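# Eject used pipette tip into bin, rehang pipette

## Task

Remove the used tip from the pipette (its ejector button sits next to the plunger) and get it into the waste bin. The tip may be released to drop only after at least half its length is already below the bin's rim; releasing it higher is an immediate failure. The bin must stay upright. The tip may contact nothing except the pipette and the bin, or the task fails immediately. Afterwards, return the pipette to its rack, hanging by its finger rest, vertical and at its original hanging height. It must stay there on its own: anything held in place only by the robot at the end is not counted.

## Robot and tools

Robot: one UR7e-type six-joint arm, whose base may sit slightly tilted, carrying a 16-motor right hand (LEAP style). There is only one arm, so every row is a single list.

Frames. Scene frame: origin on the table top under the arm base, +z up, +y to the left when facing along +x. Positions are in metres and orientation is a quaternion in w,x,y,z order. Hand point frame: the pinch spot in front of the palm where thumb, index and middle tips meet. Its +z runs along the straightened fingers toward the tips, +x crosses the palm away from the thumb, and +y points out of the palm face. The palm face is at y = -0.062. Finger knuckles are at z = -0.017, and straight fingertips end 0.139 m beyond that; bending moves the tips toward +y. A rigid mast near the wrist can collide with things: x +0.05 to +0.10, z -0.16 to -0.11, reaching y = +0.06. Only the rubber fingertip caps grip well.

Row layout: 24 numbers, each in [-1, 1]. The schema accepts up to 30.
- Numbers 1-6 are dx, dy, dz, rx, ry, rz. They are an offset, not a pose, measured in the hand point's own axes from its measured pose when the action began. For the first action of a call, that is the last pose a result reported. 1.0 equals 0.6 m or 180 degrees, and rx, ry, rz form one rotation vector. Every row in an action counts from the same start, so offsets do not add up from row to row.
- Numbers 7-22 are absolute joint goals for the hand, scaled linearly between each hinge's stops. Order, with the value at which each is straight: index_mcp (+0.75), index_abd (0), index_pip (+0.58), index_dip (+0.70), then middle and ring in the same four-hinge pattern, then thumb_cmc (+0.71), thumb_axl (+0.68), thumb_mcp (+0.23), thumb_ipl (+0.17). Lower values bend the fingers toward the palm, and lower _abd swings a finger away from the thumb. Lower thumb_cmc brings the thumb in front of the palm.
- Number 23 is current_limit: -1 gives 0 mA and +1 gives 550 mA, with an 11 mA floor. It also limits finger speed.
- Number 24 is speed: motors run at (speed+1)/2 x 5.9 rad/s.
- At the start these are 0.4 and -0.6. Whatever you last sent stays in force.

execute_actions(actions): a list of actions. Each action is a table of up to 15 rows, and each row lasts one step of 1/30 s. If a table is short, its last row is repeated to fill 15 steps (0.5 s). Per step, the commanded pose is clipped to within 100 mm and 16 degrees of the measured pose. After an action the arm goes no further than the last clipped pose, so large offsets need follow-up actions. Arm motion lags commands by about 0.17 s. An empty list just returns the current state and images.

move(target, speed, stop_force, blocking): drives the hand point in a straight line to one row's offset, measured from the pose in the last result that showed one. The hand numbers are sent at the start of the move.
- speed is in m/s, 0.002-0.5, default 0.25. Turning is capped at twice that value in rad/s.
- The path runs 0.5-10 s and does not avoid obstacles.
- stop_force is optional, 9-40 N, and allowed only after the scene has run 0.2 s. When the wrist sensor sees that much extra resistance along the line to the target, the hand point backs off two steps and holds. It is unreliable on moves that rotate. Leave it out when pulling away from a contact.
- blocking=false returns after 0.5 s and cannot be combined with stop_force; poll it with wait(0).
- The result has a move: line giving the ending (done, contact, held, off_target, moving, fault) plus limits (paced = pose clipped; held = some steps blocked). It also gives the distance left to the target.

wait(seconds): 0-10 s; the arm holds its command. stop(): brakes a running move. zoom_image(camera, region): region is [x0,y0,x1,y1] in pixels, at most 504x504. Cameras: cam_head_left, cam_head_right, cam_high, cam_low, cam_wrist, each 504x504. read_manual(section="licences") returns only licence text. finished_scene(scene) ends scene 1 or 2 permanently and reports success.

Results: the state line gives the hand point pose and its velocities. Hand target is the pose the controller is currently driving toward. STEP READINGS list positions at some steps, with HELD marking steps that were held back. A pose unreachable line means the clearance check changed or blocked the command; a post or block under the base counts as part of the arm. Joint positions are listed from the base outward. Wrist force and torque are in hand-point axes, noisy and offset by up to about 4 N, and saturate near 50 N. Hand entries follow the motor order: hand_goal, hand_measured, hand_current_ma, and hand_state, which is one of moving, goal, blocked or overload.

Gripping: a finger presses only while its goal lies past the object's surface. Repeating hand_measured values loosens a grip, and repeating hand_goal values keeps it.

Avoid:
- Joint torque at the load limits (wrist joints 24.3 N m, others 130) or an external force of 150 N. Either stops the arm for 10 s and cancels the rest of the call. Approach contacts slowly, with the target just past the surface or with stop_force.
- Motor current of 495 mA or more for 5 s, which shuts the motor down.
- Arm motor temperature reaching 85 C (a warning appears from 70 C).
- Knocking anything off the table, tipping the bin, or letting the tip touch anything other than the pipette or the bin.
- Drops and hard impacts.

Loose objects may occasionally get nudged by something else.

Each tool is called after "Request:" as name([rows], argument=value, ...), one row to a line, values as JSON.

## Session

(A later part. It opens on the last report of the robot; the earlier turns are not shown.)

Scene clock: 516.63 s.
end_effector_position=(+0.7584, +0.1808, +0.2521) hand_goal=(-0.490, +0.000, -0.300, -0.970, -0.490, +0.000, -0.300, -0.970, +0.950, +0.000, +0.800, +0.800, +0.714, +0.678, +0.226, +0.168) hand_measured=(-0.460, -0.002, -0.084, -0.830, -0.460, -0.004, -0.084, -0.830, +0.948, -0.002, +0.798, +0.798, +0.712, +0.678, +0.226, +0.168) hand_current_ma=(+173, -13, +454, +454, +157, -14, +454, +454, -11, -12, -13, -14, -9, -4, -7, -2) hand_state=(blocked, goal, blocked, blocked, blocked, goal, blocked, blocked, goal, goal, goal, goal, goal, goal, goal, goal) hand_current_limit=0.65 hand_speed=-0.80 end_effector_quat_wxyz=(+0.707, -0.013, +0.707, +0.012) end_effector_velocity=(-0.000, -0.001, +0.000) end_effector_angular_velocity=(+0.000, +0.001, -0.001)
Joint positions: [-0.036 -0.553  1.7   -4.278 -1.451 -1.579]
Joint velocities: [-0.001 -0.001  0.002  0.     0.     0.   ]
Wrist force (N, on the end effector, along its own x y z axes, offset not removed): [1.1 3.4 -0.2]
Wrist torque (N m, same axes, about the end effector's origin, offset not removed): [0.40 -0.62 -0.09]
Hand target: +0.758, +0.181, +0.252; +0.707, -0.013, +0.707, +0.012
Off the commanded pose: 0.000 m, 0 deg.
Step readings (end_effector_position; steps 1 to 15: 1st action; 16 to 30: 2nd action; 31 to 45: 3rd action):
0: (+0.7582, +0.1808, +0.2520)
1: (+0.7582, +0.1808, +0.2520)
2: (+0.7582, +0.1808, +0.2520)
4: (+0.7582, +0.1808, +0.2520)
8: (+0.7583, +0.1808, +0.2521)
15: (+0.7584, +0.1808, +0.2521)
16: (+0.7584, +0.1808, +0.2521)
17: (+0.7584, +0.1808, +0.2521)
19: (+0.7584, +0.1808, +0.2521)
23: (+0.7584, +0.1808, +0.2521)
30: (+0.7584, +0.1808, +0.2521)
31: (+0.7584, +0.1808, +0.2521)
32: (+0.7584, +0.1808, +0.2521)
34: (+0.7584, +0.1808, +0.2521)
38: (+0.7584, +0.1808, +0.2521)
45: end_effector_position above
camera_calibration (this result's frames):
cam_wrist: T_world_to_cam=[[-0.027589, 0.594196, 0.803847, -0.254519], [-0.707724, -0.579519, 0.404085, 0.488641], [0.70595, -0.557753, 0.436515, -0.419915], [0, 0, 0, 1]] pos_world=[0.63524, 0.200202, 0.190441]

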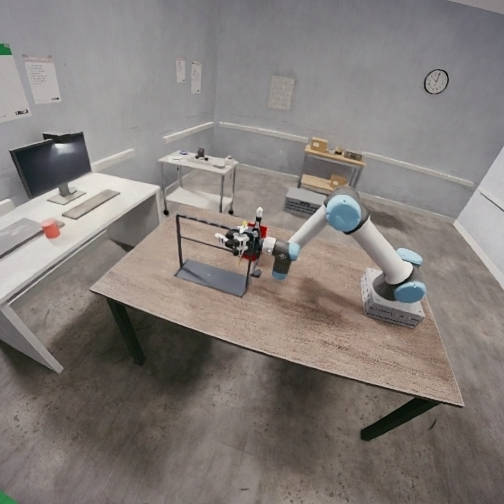

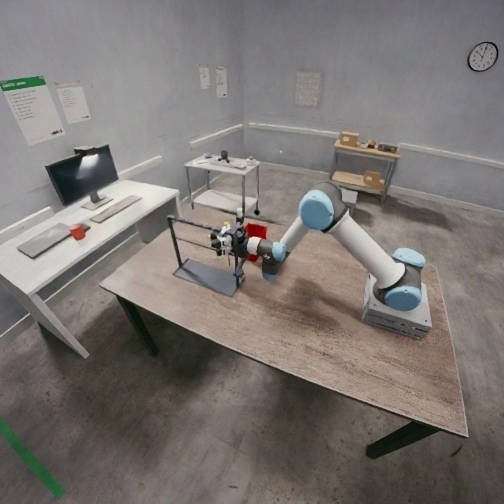

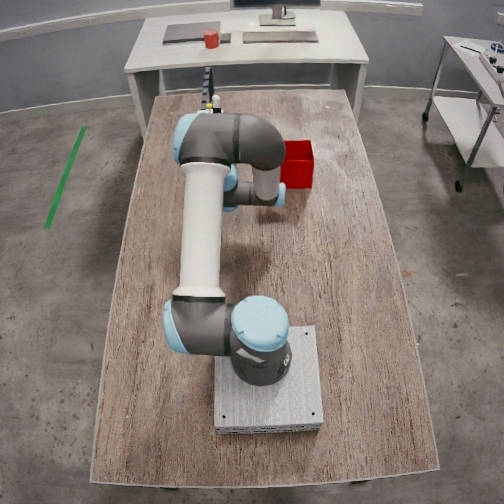

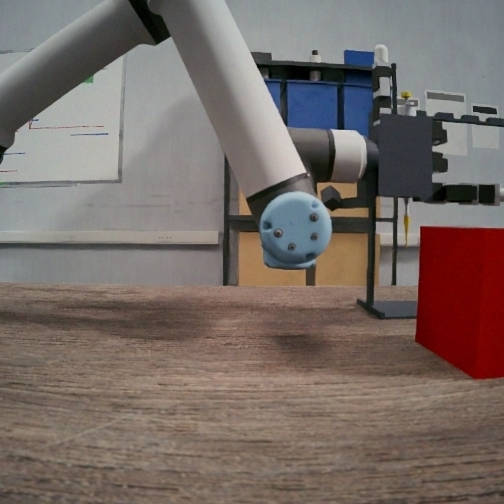

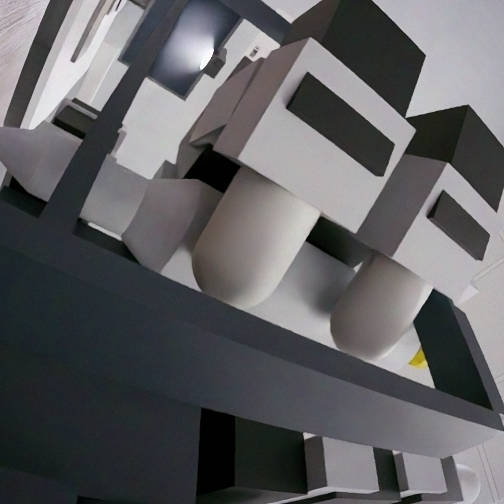

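Request:
move(target=[-0.0133, 0, 0.004, 0, 0, 0, -0.49, 0, -0.3, -0.97, -0.49, 0, -0.3, -0.97, 0.95, 0, 0.8, 0.8, 0.714, 0.678, 0.226, 0.168, 0.65, -0.8], speed=0.02)

Request:
zoom_image(camera="cam_low", region=[380, 70, 450, 140])

Request:
zoom_image(camera="cam_head_left", region=[220, 207, 270, 257])

Scene clock: 526.80 s.
end_effector_position=(+0.7607, +0.1809, +0.2599) hand_goal=(-0.490, +0.000, -0.300, -0.970, -0.490, +0.000, -0.300, -0.970, +0.950, +0.000, +0.800, +0.800, +0.714, +0.678, +0.226, +0.168) hand_measured=(-0.460, -0.002, -0.084, -0.830, -0.460, -0.004, -0.084, -0.830, +0.948, -0.002, +0.798, +0.798, +0.712, +0.678, +0.226, +0.168) hand_current_ma=(+173, -13, +454, +454, +157, -14, +454, +454, -11, -12, -13, -14, -9, -4, -7, -2) hand_state=(blocked, goal, blocked, blocked, blocked, goal, blocked, blocked, goal, goal, goal, goal, goal, goal, goal, goal) hand_current_limit=0.65 hand_speed=-0.80 end_effector_quat_wxyz=(+0.707, -0.013, +0.707, +0.012) end_effector_velocity=(+0.000, +0.000, +0.002) end_effector_angular_velocity=(-0.001, -0.000, +0.000)
Joint positions: [-0.035 -0.567  1.699 -4.262 -1.451 -1.579]
Joint velocities: [ 0.001 -0.004 -0.     0.004 -0.    -0.001]
Wrist force (N, on the end effector, along its own x y z axes, offset not removed): [-0.3 2.6 0.3]
Wrist torque (N m, same axes, about the end effector's origin, offset not removed): [0.47 -0.23 -0.32]
Hand target: +0.761, +0.181, +0.260; +0.707, -0.013, +0.707, +0.012
Off the commanded pose: 0.000 m, 0 deg.
move: done
camera_calibration (this result's frames):
cam_wrist: T_world_to_cam=[[-0.0275972, 0.594203, 0.803842, -0.260728], [-0.707729, -0.579515, 0.404082, 0.487219], [0.705945, -0.557751, 0.436528, -0.424895], [0, 0, 0, 1]] pos_world=[0.637576, 0.200291, 0.198186]

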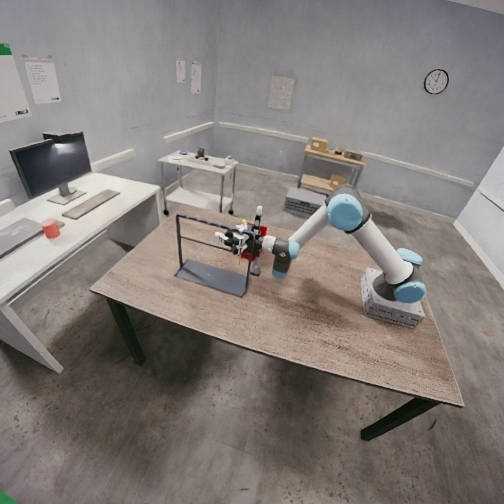

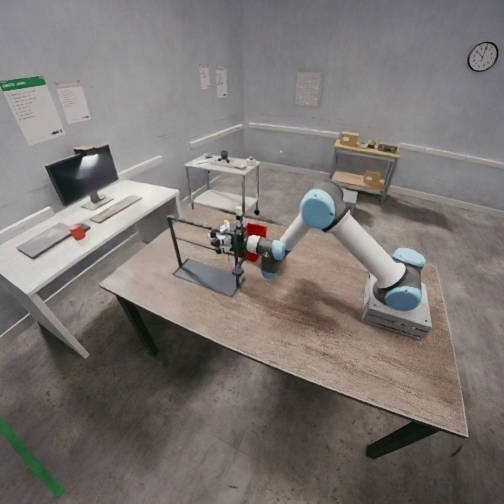

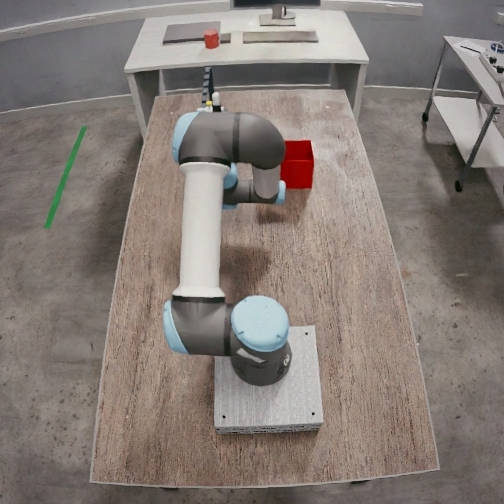

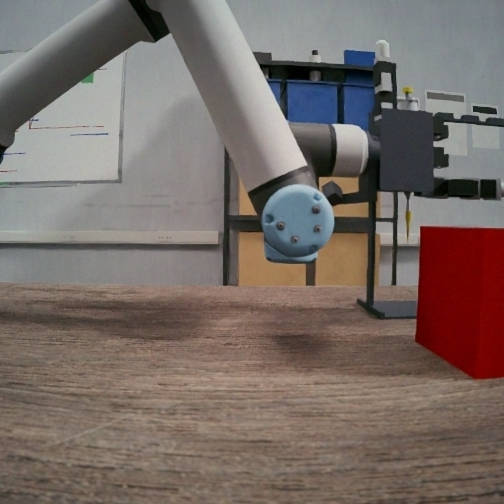

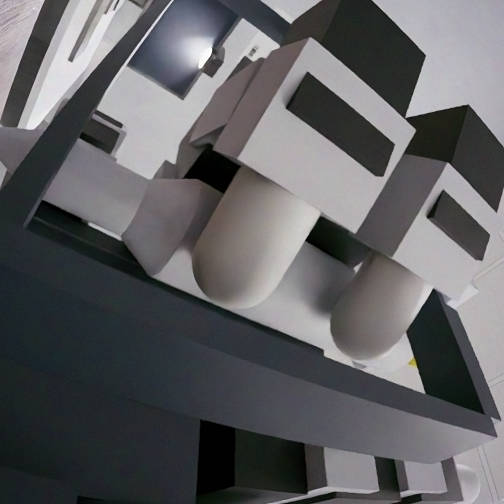

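Region (380, 70, 450, 140) of cam_low's 504x504 image, scaled by 7.200, with more detail than that image has.

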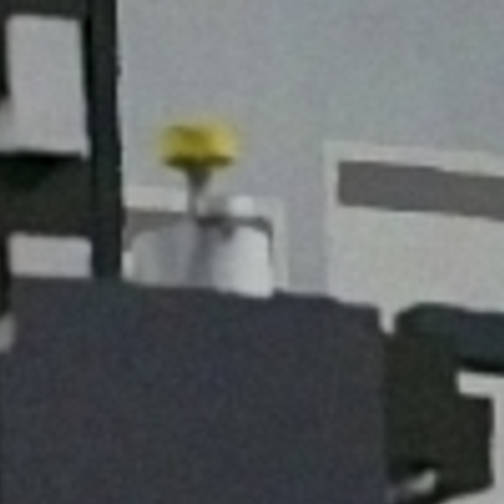

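Region (220, 207, 270, 257) of cam_head_left's 504x504 image, scaled by 10.080, with more detail than that image has.

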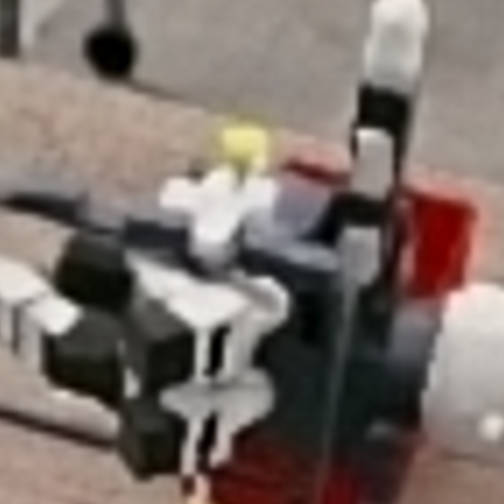

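Request:
move(target=[0, -0.0583, -0.002, 0, 0, 0, -0.49, 0, -0.3, -0.97, -0.49, 0, -0.3, -0.97, 0.95, 0, 0.8, 0.8, 0.714, 0.678, 0.226, 0.168, 0.65, -0.8], speed=0.03, stop_force=9)

Scene clock: 538.60 s.
end_effector_position=(+0.7608, +0.1461, +0.2599) hand_goal=(-0.490, +0.000, -0.300, -0.970, -0.490, +0.000, -0.300, -0.970, +0.950, +0.000, +0.800, +0.800, +0.714, +0.678, +0.226, +0.168) hand_measured=(-0.460, -0.002, -0.084, -0.830, -0.460, -0.004, -0.084, -0.830, +0.948, -0.002, +0.798, +0.798, +0.712, +0.678, +0.226, +0.168) hand_current_ma=(+173, -13, +454, +454, +157, -14, +454, +454, -11, -12, -13, -14, -9, -4, -7, -2) hand_state=(blocked, goal, blocked, blocked, blocked, goal, blocked, blocked, goal, goal, goal, goal, goal, goal, goal, goal) hand_current_limit=0.65 hand_speed=-0.80 end_effector_quat_wxyz=(+0.707, -0.013, +0.707, +0.012) end_effector_velocity=(-0.000, -0.002, +0.001) end_effector_angular_velocity=(+0.001, -0.001, +0.001)
Joint positions: [-0.101 -0.572  1.713 -4.272 -1.385 -1.58 ]
Joint velocities: [-0.003 -0.001  0.001 -0.001  0.004  0.001]
Wrist force (N, on the end effector, along its own x y z axes, offset not removed): [0.3 4.0 0.9]
Wrist torque (N m, same axes, about the end effector's origin, offset not removed): [0.45 -0.09 -0.29]
Hand target: +0.761, +0.146, +0.260; +0.707, -0.013, +0.707, +0.012
Off the commanded pose: 0.000 m, 0 deg.
move: done
camera_calibration (this result's frames):
cam_wrist: T_world_to_cam=[[-0.0275891, 0.59419, 0.803851, -0.240094], [-0.70774, -0.579509, 0.404071, 0.467114], [0.705934, -0.557769, 0.43652, -0.444351], [0, 0, 0, 1]] pos_world=[0.637653, 0.165513, 0.19822]

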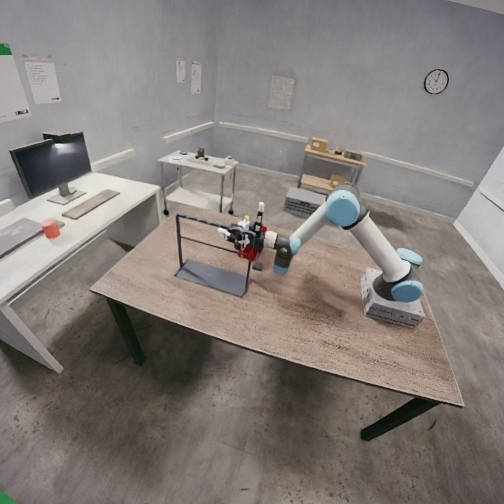

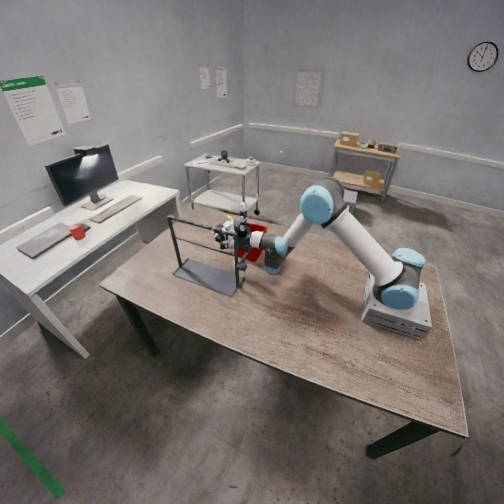

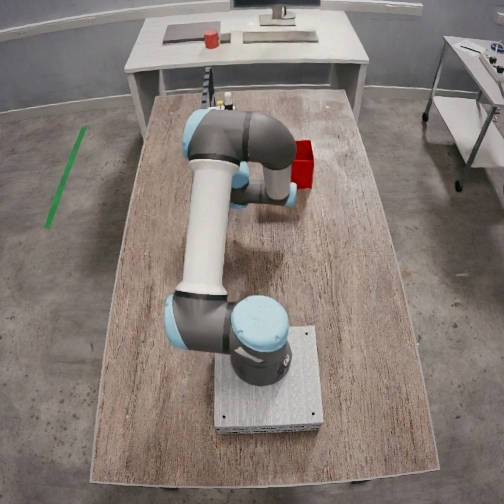

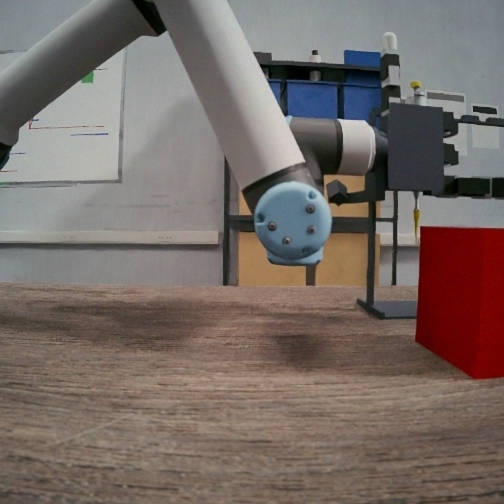

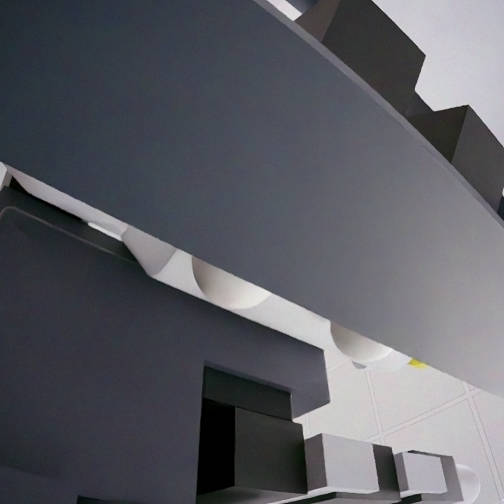

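Request:
move(target=[0, -0.0833, -0.003, 0, 0, 0, -0.49, 0, -0.3, -0.97, -0.49, 0, -0.3, -0.97, 0.95, 0, 0.8, 0.8, 0.714, 0.678, 0.226, 0.168, 0.65, -0.8], speed=0.08)

Request:
move(target=[-0.085, -0.085, -0.003, 0, 0, 0, -0.49, 0, -0.3, -0.97, -0.49, 0, -0.3, -0.97, 0.95, 0, 0.8, 0.8, 0.714, 0.678, 0.226, 0.168, 0.65, -0.8], speed=0.1)

Scene clock: 552.60 s.
end_effector_position=(+0.7608, +0.0963, +0.2599) hand_goal=(-0.490, +0.000, -0.300, -0.970, -0.490, +0.000, -0.300, -0.970, +0.950, +0.000, +0.800, +0.800, +0.714, +0.678, +0.226, +0.168) hand_measured=(-0.460, -0.002, -0.084, -0.830, -0.460, -0.004, -0.084, -0.830, +0.948, -0.002, +0.798, +0.798, +0.712, +0.678, +0.226, +0.168) hand_current_ma=(+173, -13, +454, +454, +157, -14, +454, +454, -11, -12, -13, -14, -9, -4, -7, -2) hand_state=(blocked, goal, blocked, blocked, blocked, goal, blocked, blocked, goal, goal, goal, goal, goal, goal, goal, goal) hand_current_limit=0.65 hand_speed=-0.80 end_effector_quat_wxyz=(+0.707, -0.013, +0.707, +0.012) end_effector_velocity=(-0.000, -0.002, -0.000) end_effector_angular_velocity=(+0.001, +0.001, -0.000)
Joint positions: [-0.195 -0.576  1.723 -4.277 -1.292 -1.581]
Joint velocities: [-0.005 -0.     0.001 -0.     0.004  0.   ]
Wrist force (N, on the end effector, along its own x y z axes, offset not removed): [1.1 1.9 -0.1]
Wrist torque (N m, same axes, about the end effector's origin, offset not removed): [0.32 -0.48 -0.05]
Hand target: +0.761, +0.096, +0.260; +0.707, -0.013, +0.707, +0.012
Off the commanded pose: 0.000 m, 0 deg.
move: done
camera_calibration (this result's frames):
cam_wrist: T_world_to_cam=[[-0.0275786, 0.594173, 0.803864, -0.210542], [-0.707757, -0.5795, 0.404054, 0.438265], [0.705917, -0.557797, 0.436512, -0.472148], [0, 0, 0, 1]] pos_world=[0.637676, 0.11571, 0.198263]

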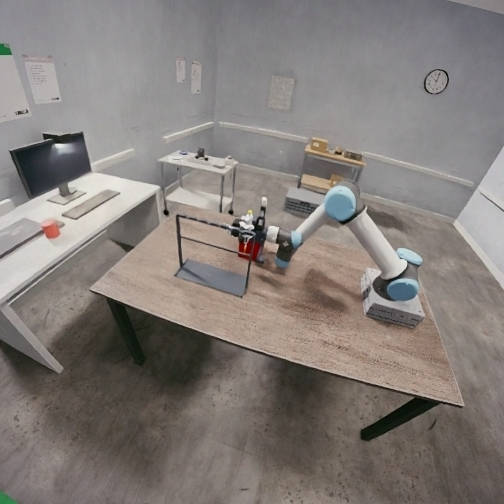

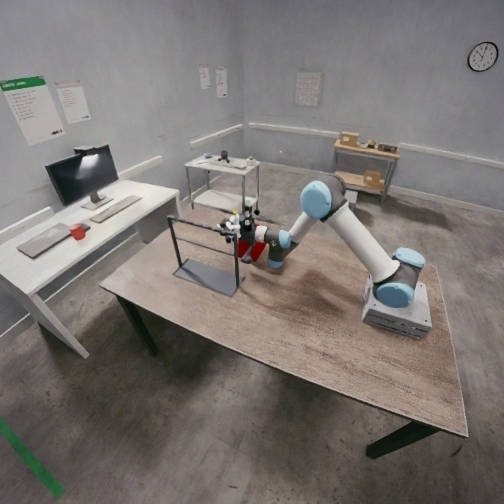

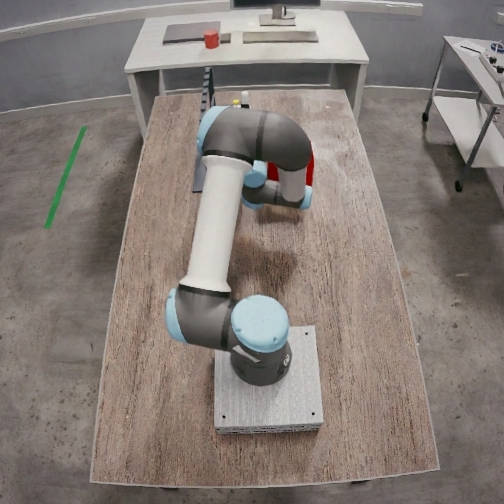

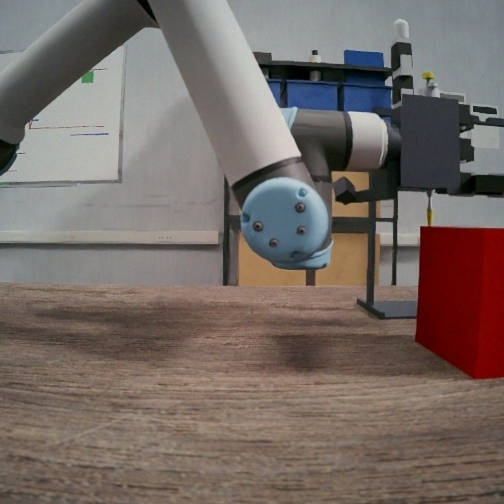

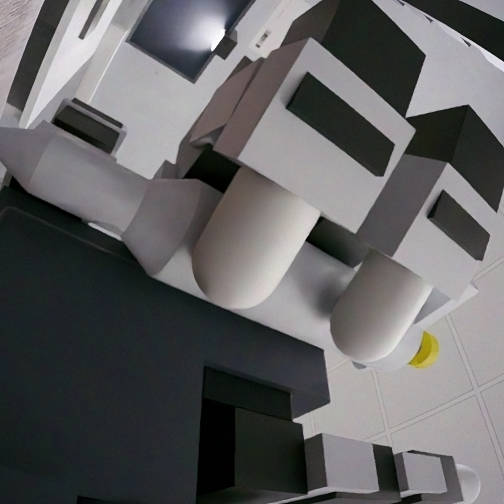

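Scene clock: 553.77 s.
end_effector_position=(+0.7609, +0.0454, +0.3108) hand_goal=(-0.490, +0.000, -0.300, -0.970, -0.490, +0.000, -0.300, -0.970, +0.950, +0.000, +0.800, +0.800, +0.714, +0.678, +0.226, +0.168) hand_measured=(-0.460, -0.002, -0.084, -0.830, -0.460, -0.004, -0.084, -0.830, +0.948, -0.002, +0.798, +0.798, +0.712, +0.678, +0.226, +0.168) hand_current_ma=(+173, -13, +454, +454, +157, -14, +454, +454, -11, -12, -13, -14, -9, -4, -7, -2) hand_state=(blocked, goal, blocked, blocked, blocked, goal, blocked, blocked, goal, goal, goal, goal, goal, goal, goal, goal) hand_current_limit=0.65 hand_speed=-0.80 end_effector_quat_wxyz=(+0.707, -0.013, +0.707, +0.012) end_effector_velocity=(-0.000, -0.002, +0.003) end_effector_angular_velocity=(+0.000, -0.001, -0.000)
Joint positions: [-0.288 -0.682  1.745 -4.194 -1.199 -1.582]
Joint velocities: [-0.004 -0.005  0.     0.003  0.004  0.001]
Wrist force (N, on the end effector, along its own x y z axes, offset not removed): [1.7 4.5 -0.6]
Wrist torque (N m, same axes, about the end effector's origin, offset not removed): [0.49 -0.41 -0.05]
Hand target: +0.761, +0.045, +0.311; +0.707, -0.013, +0.707, +0.012
Off the commanded pose: 0.000 m, 0 deg.
move: done
camera_calibration (this result's frames):
cam_wrist: T_world_to_cam=[[-0.0275881, 0.594147, 0.803883, -0.221225], [-0.707787, -0.579493, 0.404011, 0.388368], [0.705887, -0.557832, 0.436517, -0.522766], [0, 0, 0, 1]] pos_world=[0.637792, 0.0648813, 0.24913]

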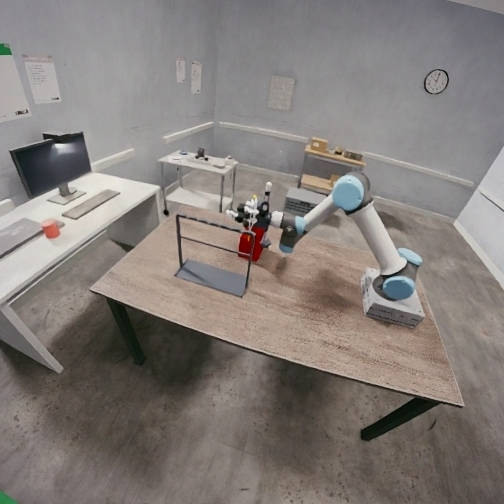

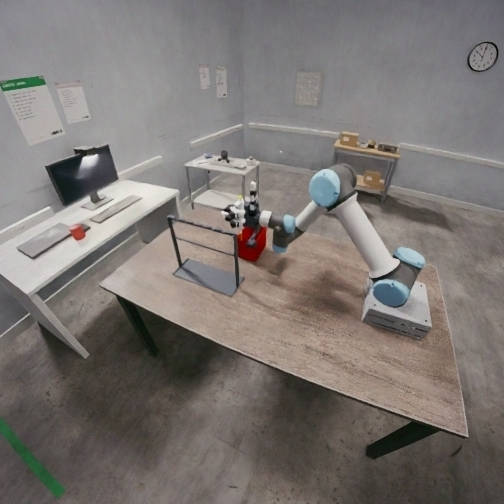

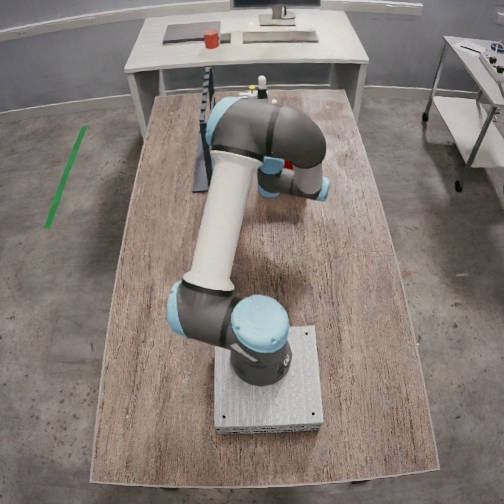

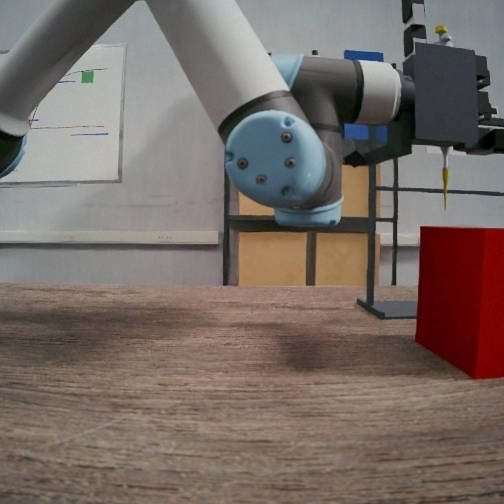

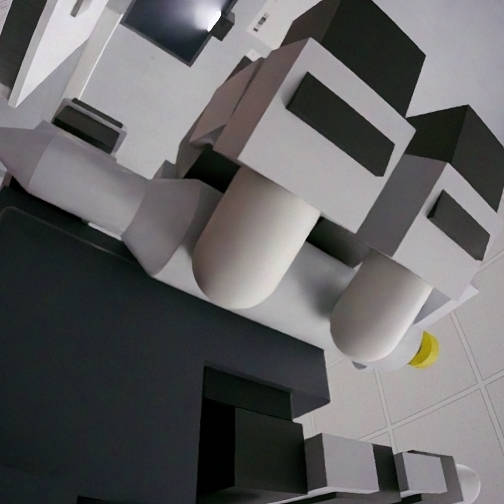

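Request:
move(target=[0, -0.1556, -0.0054, 0, 0, 0, -0.49, 0, -0.3, -0.97, -0.49, 0, -0.3, -0.97, 0.95, 0, 0.8, 0.8, 0.69, 0.678, 0.112, -0.427, 0.65, -0.6], speed=0.12)

Scene clock: 598.70 s.
end_effector_position=(+0.7611, -0.0478, +0.3109) hand_goal=(-0.490, +0.000, -0.300, -0.970, -0.490, +0.000, -0.300, -0.970, +0.950, +0.000, +0.800, +0.800, +0.690, +0.678, +0.112, -0.426) hand_measured=(-0.460, -0.002, -0.084, -0.830, -0.460, -0.004, -0.084, -0.830, +0.948, -0.002, +0.798, +0.798, +0.692, +0.678, +0.112, -0.426) hand_current_ma=(+173, -13, +454, +454, +157, -14, +454, +454, -10, -13, -13, -14, +11, -4, -1, +4) hand_state=(blocked, goal, blocked, blocked, blocked, goal, blocked, blocked, goal, goal, goal, goal, goal, goal, goal, goal) hand_current_limit=0.65 hand_speed=-0.60 end_effector_quat_wxyz=(+0.707, -0.013, +0.707, +0.012) end_effector_velocity=(+0.000, -0.002, -0.000) end_effector_angular_velocity=(-0.001, -0.001, +0.000)
Joint positions: [-0.449 -0.664  1.693 -4.159 -1.038 -1.584]
Joint velocities: [-0.003  0.001 -0.002 -0.     0.003 -0.001]
Wrist force (N, on the end effector, along its own x y z axes, offset not removed): [1.1 4.2 3.2]
Wrist torque (N m, same axes, about the end effector's origin, offset not removed): [0.30 -0.41 -0.03]
Hand target: +0.761, -0.048, +0.311; +0.707, -0.013, +0.707, +0.012
Off the commanded pose: 0.000 m, 0 deg.
move: done
camera_calibration (this result's frames):
cam_wrist: T_world_to_cam=[[-0.0275763, 0.594118, 0.803905, -0.165902], [-0.707813, -0.579483, 0.403981, 0.334455], [0.705861, -0.557874, 0.436504, -0.574866], [0, 0, 0, 1]] pos_world=[0.637932, -0.0283268, 0.249187]

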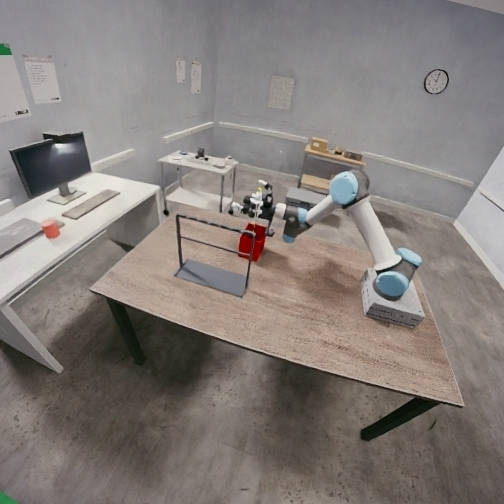

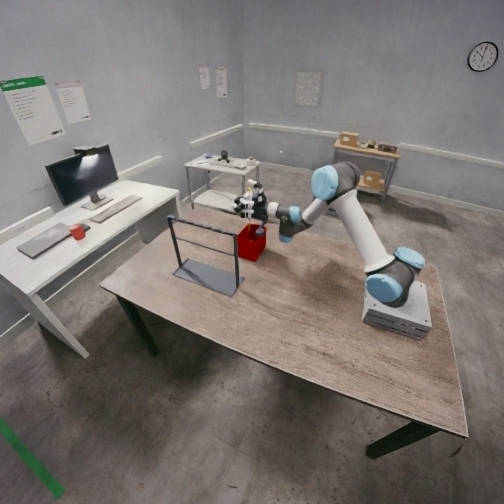

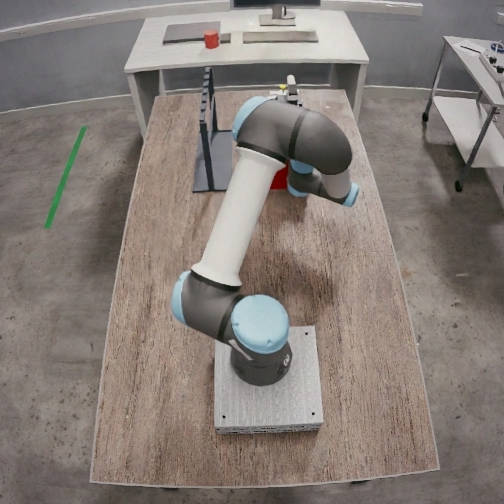

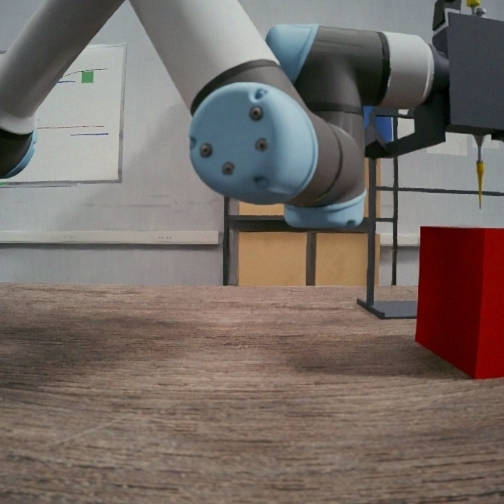

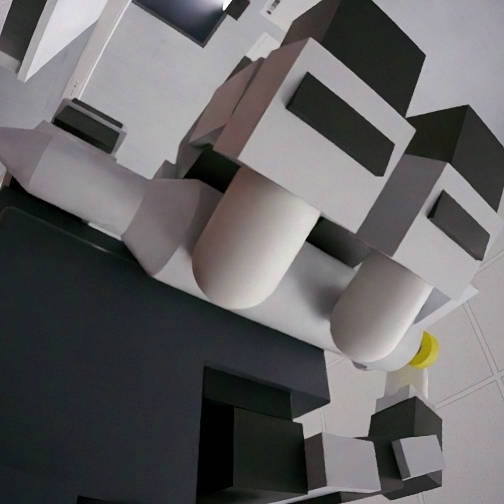

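Request:
zoom_image(camera="cam_head_right", region=[215, 170, 305, 265])

Request:
zoom_image(camera="cam_head_left", region=[220, 170, 310, 265])

Request:
zoom_image(camera="cam_high", region=[255, 65, 315, 115])

Region (215, 170, 305, 265) of cam_head_right's 504x504 image, scaled by 5.305, with more detail than that image has; it fills the left 477 columns of this view, and the rest is white.

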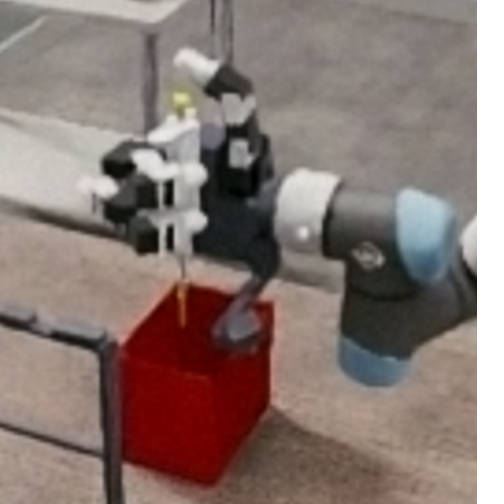

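Region (220, 170, 310, 265) of cam_head_left's 504x504 image, scaled by 5.305, with more detail than that image has; it fills the left 477 columns of this view, and the rest is white.

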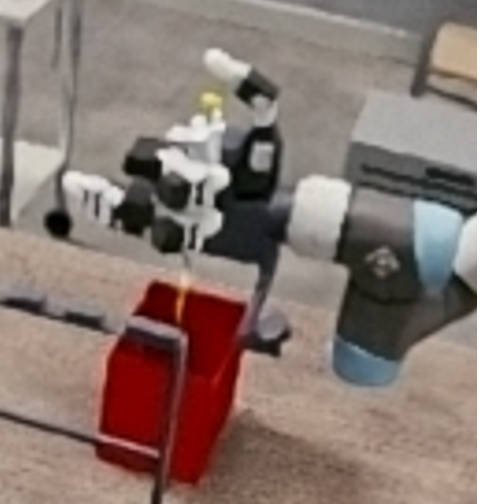

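Region (255, 65, 315, 115) of cam_high's 504x504 image, scaled by 8.400, with more detail than that image has.

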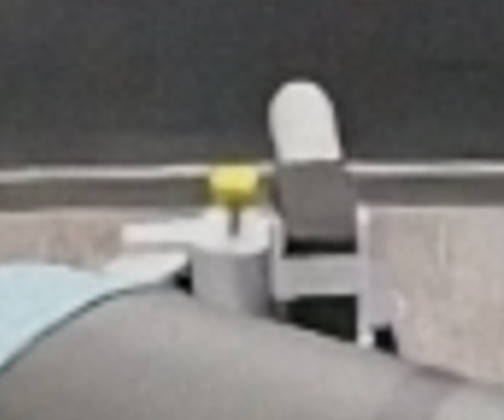

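Request:
move(target=[0.11, 0, 0, 0, 0, 0, -0.49, 0, -0.3, -0.97, -0.49, 0, -0.3, -0.97, 0.95, 0, 0.8, 0.8, 0.671, 0.678, 0.112, -0.427, 0.65, -0.6], speed=0.08)

Request:
zoom_image(camera="cam_low", region=[370, 150, 504, 260])

Scene clock: 628.37 s.
end_effector_position=(+0.7610, -0.0478, +0.2450) hand_goal=(-0.490, +0.000, -0.300, -0.970, -0.490, +0.000, -0.300, -0.970, +0.950, +0.000, +0.800, +0.800, +0.672, +0.678, +0.112, -0.426) hand_measured=(-0.460, -0.002, -0.084, -0.830, -0.460, -0.004, -0.084, -0.830, +0.948, -0.002, +0.798, +0.798, +0.674, +0.678, +0.112, -0.426) hand_current_ma=(+173, -13, +454, +454, +157, -14, +454, +454, -10, -13, -13, -14, +14, -4, -2, +4) hand_state=(blocked, goal, blocked, blocked, blocked, goal, blocked, blocked, goal, goal, goal, goal, goal, goal, goal, goal) hand_current_limit=0.65 hand_speed=-0.60 end_effector_quat_wxyz=(+0.707, -0.013, +0.707, +0.012) end_effector_velocity=(+0.000, -0.001, +0.001) end_effector_angular_velocity=(-0.001, -0.004, -0.002)
Joint positions: [-0.45  -0.527  1.653 -4.254 -1.037 -1.584]
Joint velocities: [-0.001  0.002 -0.004 -0.003 -0.001  0.002]
Wrist force (N, on the end effector, along its own x y z axes, offset not removed): [1.2 2.3 1.8]
Wrist torque (N m, same axes, about the end effector's origin, offset not removed): [0.07 -0.44 -0.13]
Hand target: +0.761, -0.048, +0.245; +0.707, -0.013, +0.707, +0.012
Off the commanded pose: 0.000 m, 0 deg.
move: done
camera_calibration (this result's frames):
cam_wrist: T_world_to_cam=[[-0.0275585, 0.594384, 0.803709, -0.112931], [-0.707808, -0.579346, 0.404186, 0.360943], [0.705867, -0.557733, 0.436676, -0.546112], [0, 0, 0, 1]] pos_world=[0.637849, -0.0283495, 0.18335]

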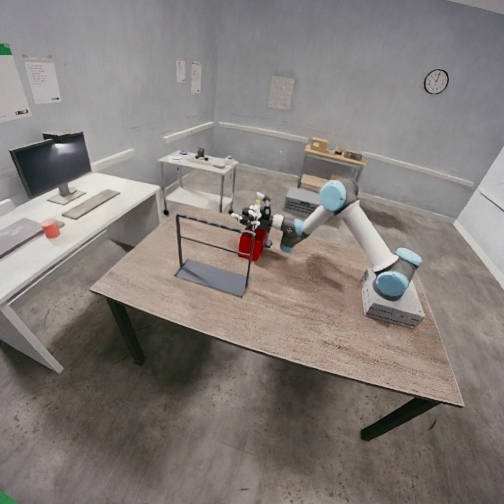

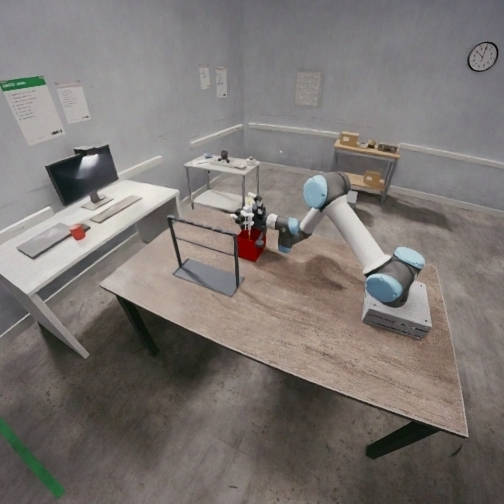

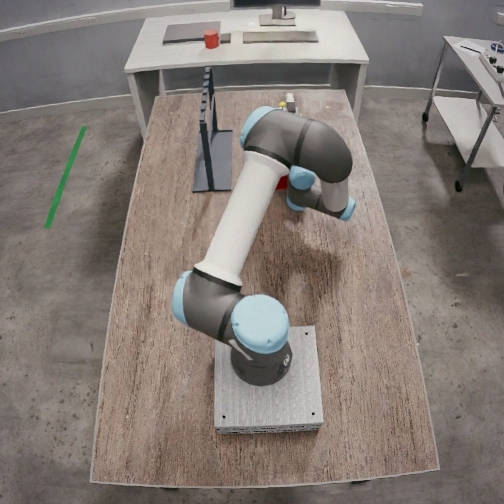

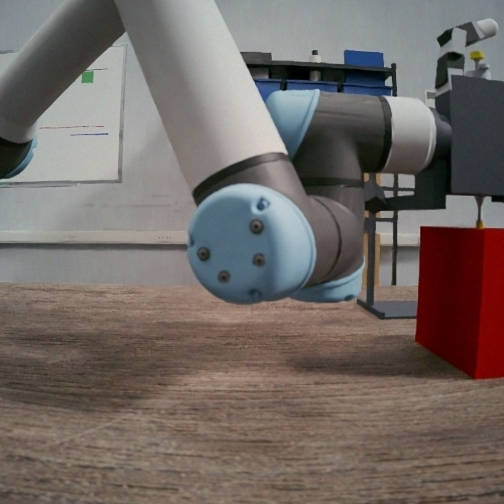

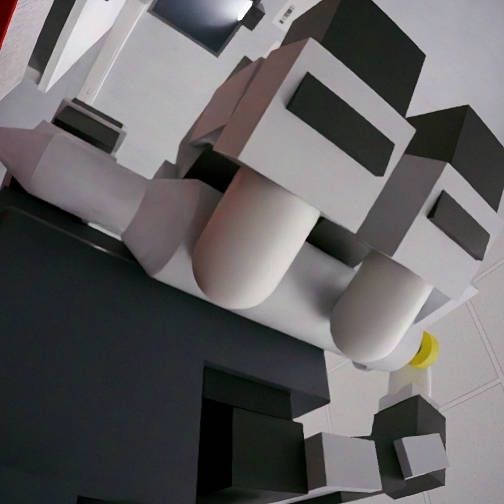

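Region (370, 150, 504, 260) of cam_low's 504x504 image, scaled by 3.761, with more detail than that image has; it fills the top 414 rows of this view, and the rest is white.

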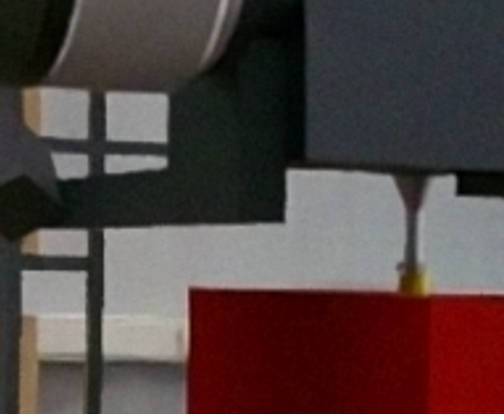

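Request:
zoom_image(camera="cam_head_right", region=[220, 185, 290, 265])

Request:
zoom_image(camera="cam_low", region=[420, 10, 504, 110])

Region (220, 185, 290, 265) of cam_head_right's 504x504 image, scaled by 6.300, with more detail than that image has; it fills the left 441 columns of this view, and the rest is white.

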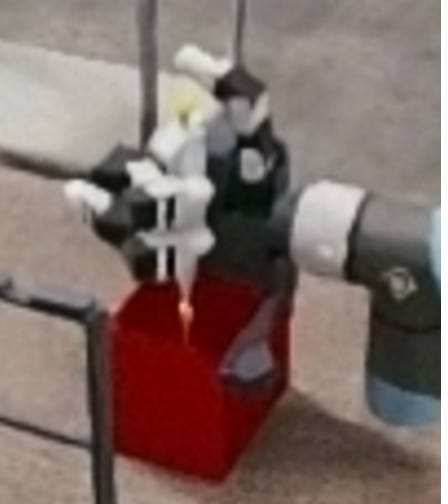

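Region (420, 10, 504, 110) of cam_low's 504x504 image, scaled by 5.040, with more detail than that image has; it fills the left 423 columns of this view, and the rest is white.

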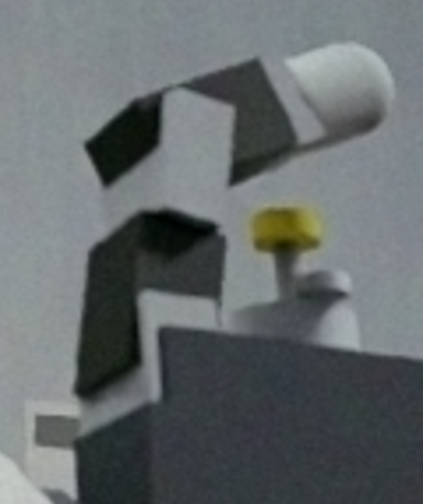

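Request:
execute_actions([
  [[0,0,0,0,0,0,-0.49,0,-0.3,-0.97,-0.49,0,-0.3,-0.97,0.95,0,0.8,0.8,0.671,0.678,0.112,-0.784,0.65,-0.7]],
  [[0,0,0,0,0,0,-0.49,0,-0.3,-0.97,-0.49,0,-0.3,-0.97,0.95,0,0.8,0.8,0.671,0.678,0.112,-0.784,0.65,-0.7]],
])

Request:
zoom_image(camera="cam_low", region=[420, 10, 504, 110])

Request:
zoom_image(camera="cam_wrist", region=[320, 280, 504, 464])

Scene clock: 646.27 s.
end_effector_position=(+0.7610, -0.0478, +0.2450) hand_goal=(-0.490, +0.000, -0.300, -0.970, -0.490, +0.000, -0.300, -0.970, +0.950, +0.000, +0.800, +0.800, +0.672, +0.678, +0.112, -0.784) hand_measured=(-0.460, -0.002, -0.084, -0.830, -0.460, -0.004, -0.084, -0.830, +0.948, -0.002, +0.798, +0.798, +0.674, +0.678, +0.112, -0.784) hand_current_ma=(+173, -13, +454, +454, +157, -14, +454, +454, -10, -13, -13, -14, +14, -4, -2, +3) hand_state=(blocked, goal, blocked, blocked, blocked, goal, blocked, blocked, goal, goal, goal, goal, goal, goal, goal, goal) hand_current_limit=0.65 hand_speed=-0.70 end_effector_quat_wxyz=(+0.707, -0.013, +0.707, +0.012) end_effector_velocity=(+0.000, +0.000, +0.001) end_effector_angular_velocity=(-0.001, -0.003, -0.000)
Joint positions: [-0.45  -0.527  1.653 -4.255 -1.037 -1.584]
Joint velocities: [ 0.     0.    -0.001 -0.002 -0.     0.   ]
Wrist force (N, on the end effector, along its own x y z axes, offset not removed): [2.9 1.9 0.5]
Wrist torque (N m, same axes, about the end effector's origin, offset not removed): [0.10 -0.64 0.05]
Hand target: +0.761, -0.048, +0.245; +0.707, -0.013, +0.707, +0.012
Off the commanded pose: 0.000 m, 0 deg.
Step readings (end_effector_position; steps 1 to 15: 1st action; 16 to 30: 2nd action):
0: (+0.7610, -0.0478, +0.2449)
1: (+0.7610, -0.0478, +0.2449)
2: (+0.7610, -0.0478, +0.2449)
4: (+0.7610, -0.0478, +0.2449)
8: (+0.7610, -0.0478, +0.2450)
15: (+0.7610, -0.0478, +0.2450)
16: (+0.7610, -0.0478, +0.2450)
17: (+0.7610, -0.0478, +0.2450)
19: (+0.7610, -0.0478, +0.2450)
23: (+0.7610, -0.0478, +0.2450)
30: end_effector_position above
camera_calibration (this result's frames):
cam_wrist: T_world_to_cam=[[-0.0275784, 0.594328, 0.80375, -0.112927], [-0.707816, -0.579376, 0.404129, 0.360961], [0.705858, -0.557762, 0.436653, -0.546102], [0, 0, 0, 1]] pos_world=[0.637851, -0.0283467, 0.183347]

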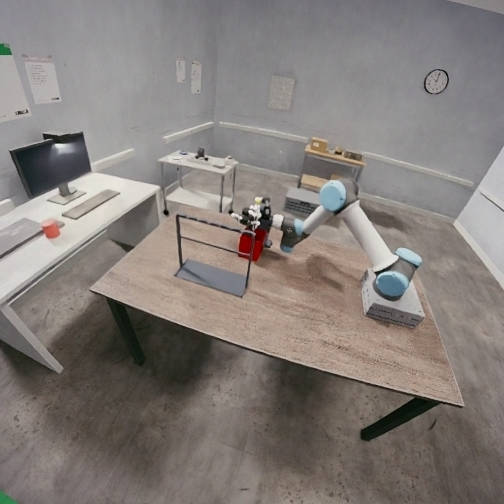

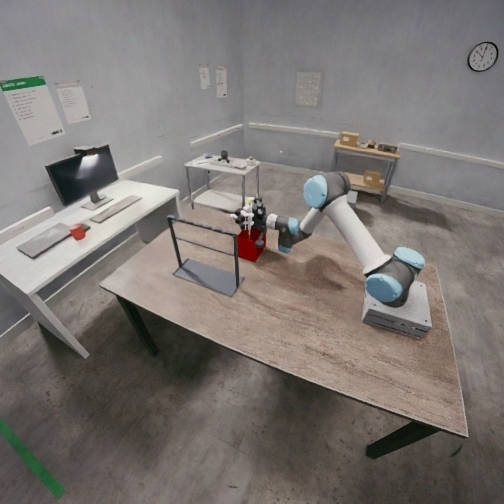

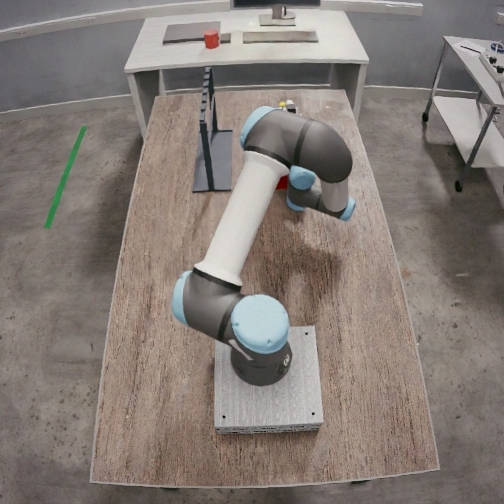

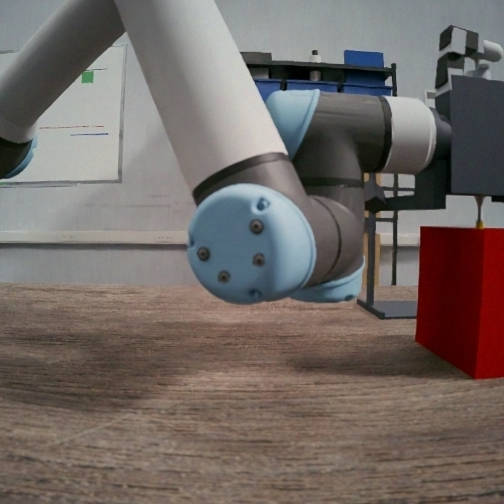

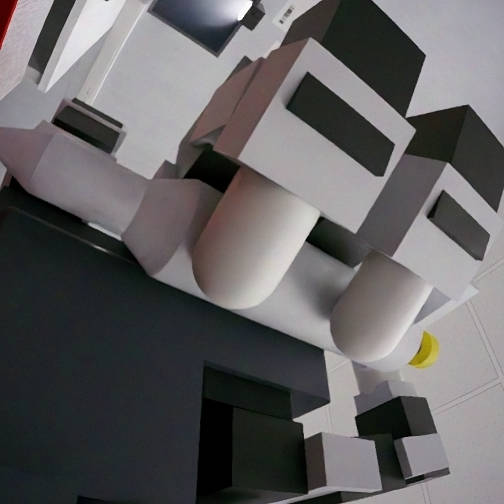

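Region (420, 10, 504, 110) of cam_low's 504x504 image, scaled by 5.040, with more detail than that image has; it fills the left 423 columns of this view, and the rest is white.

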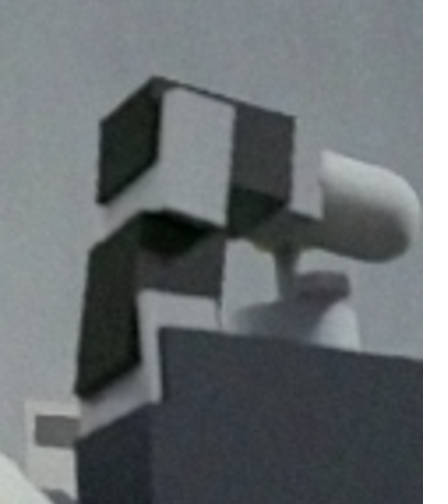

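Region (320, 280, 504, 464) of cam_wrist's 504x504 image, scaled by 2.739, with more detail than that image has.

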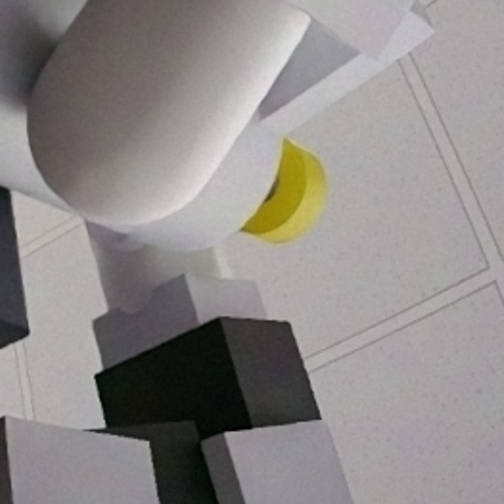

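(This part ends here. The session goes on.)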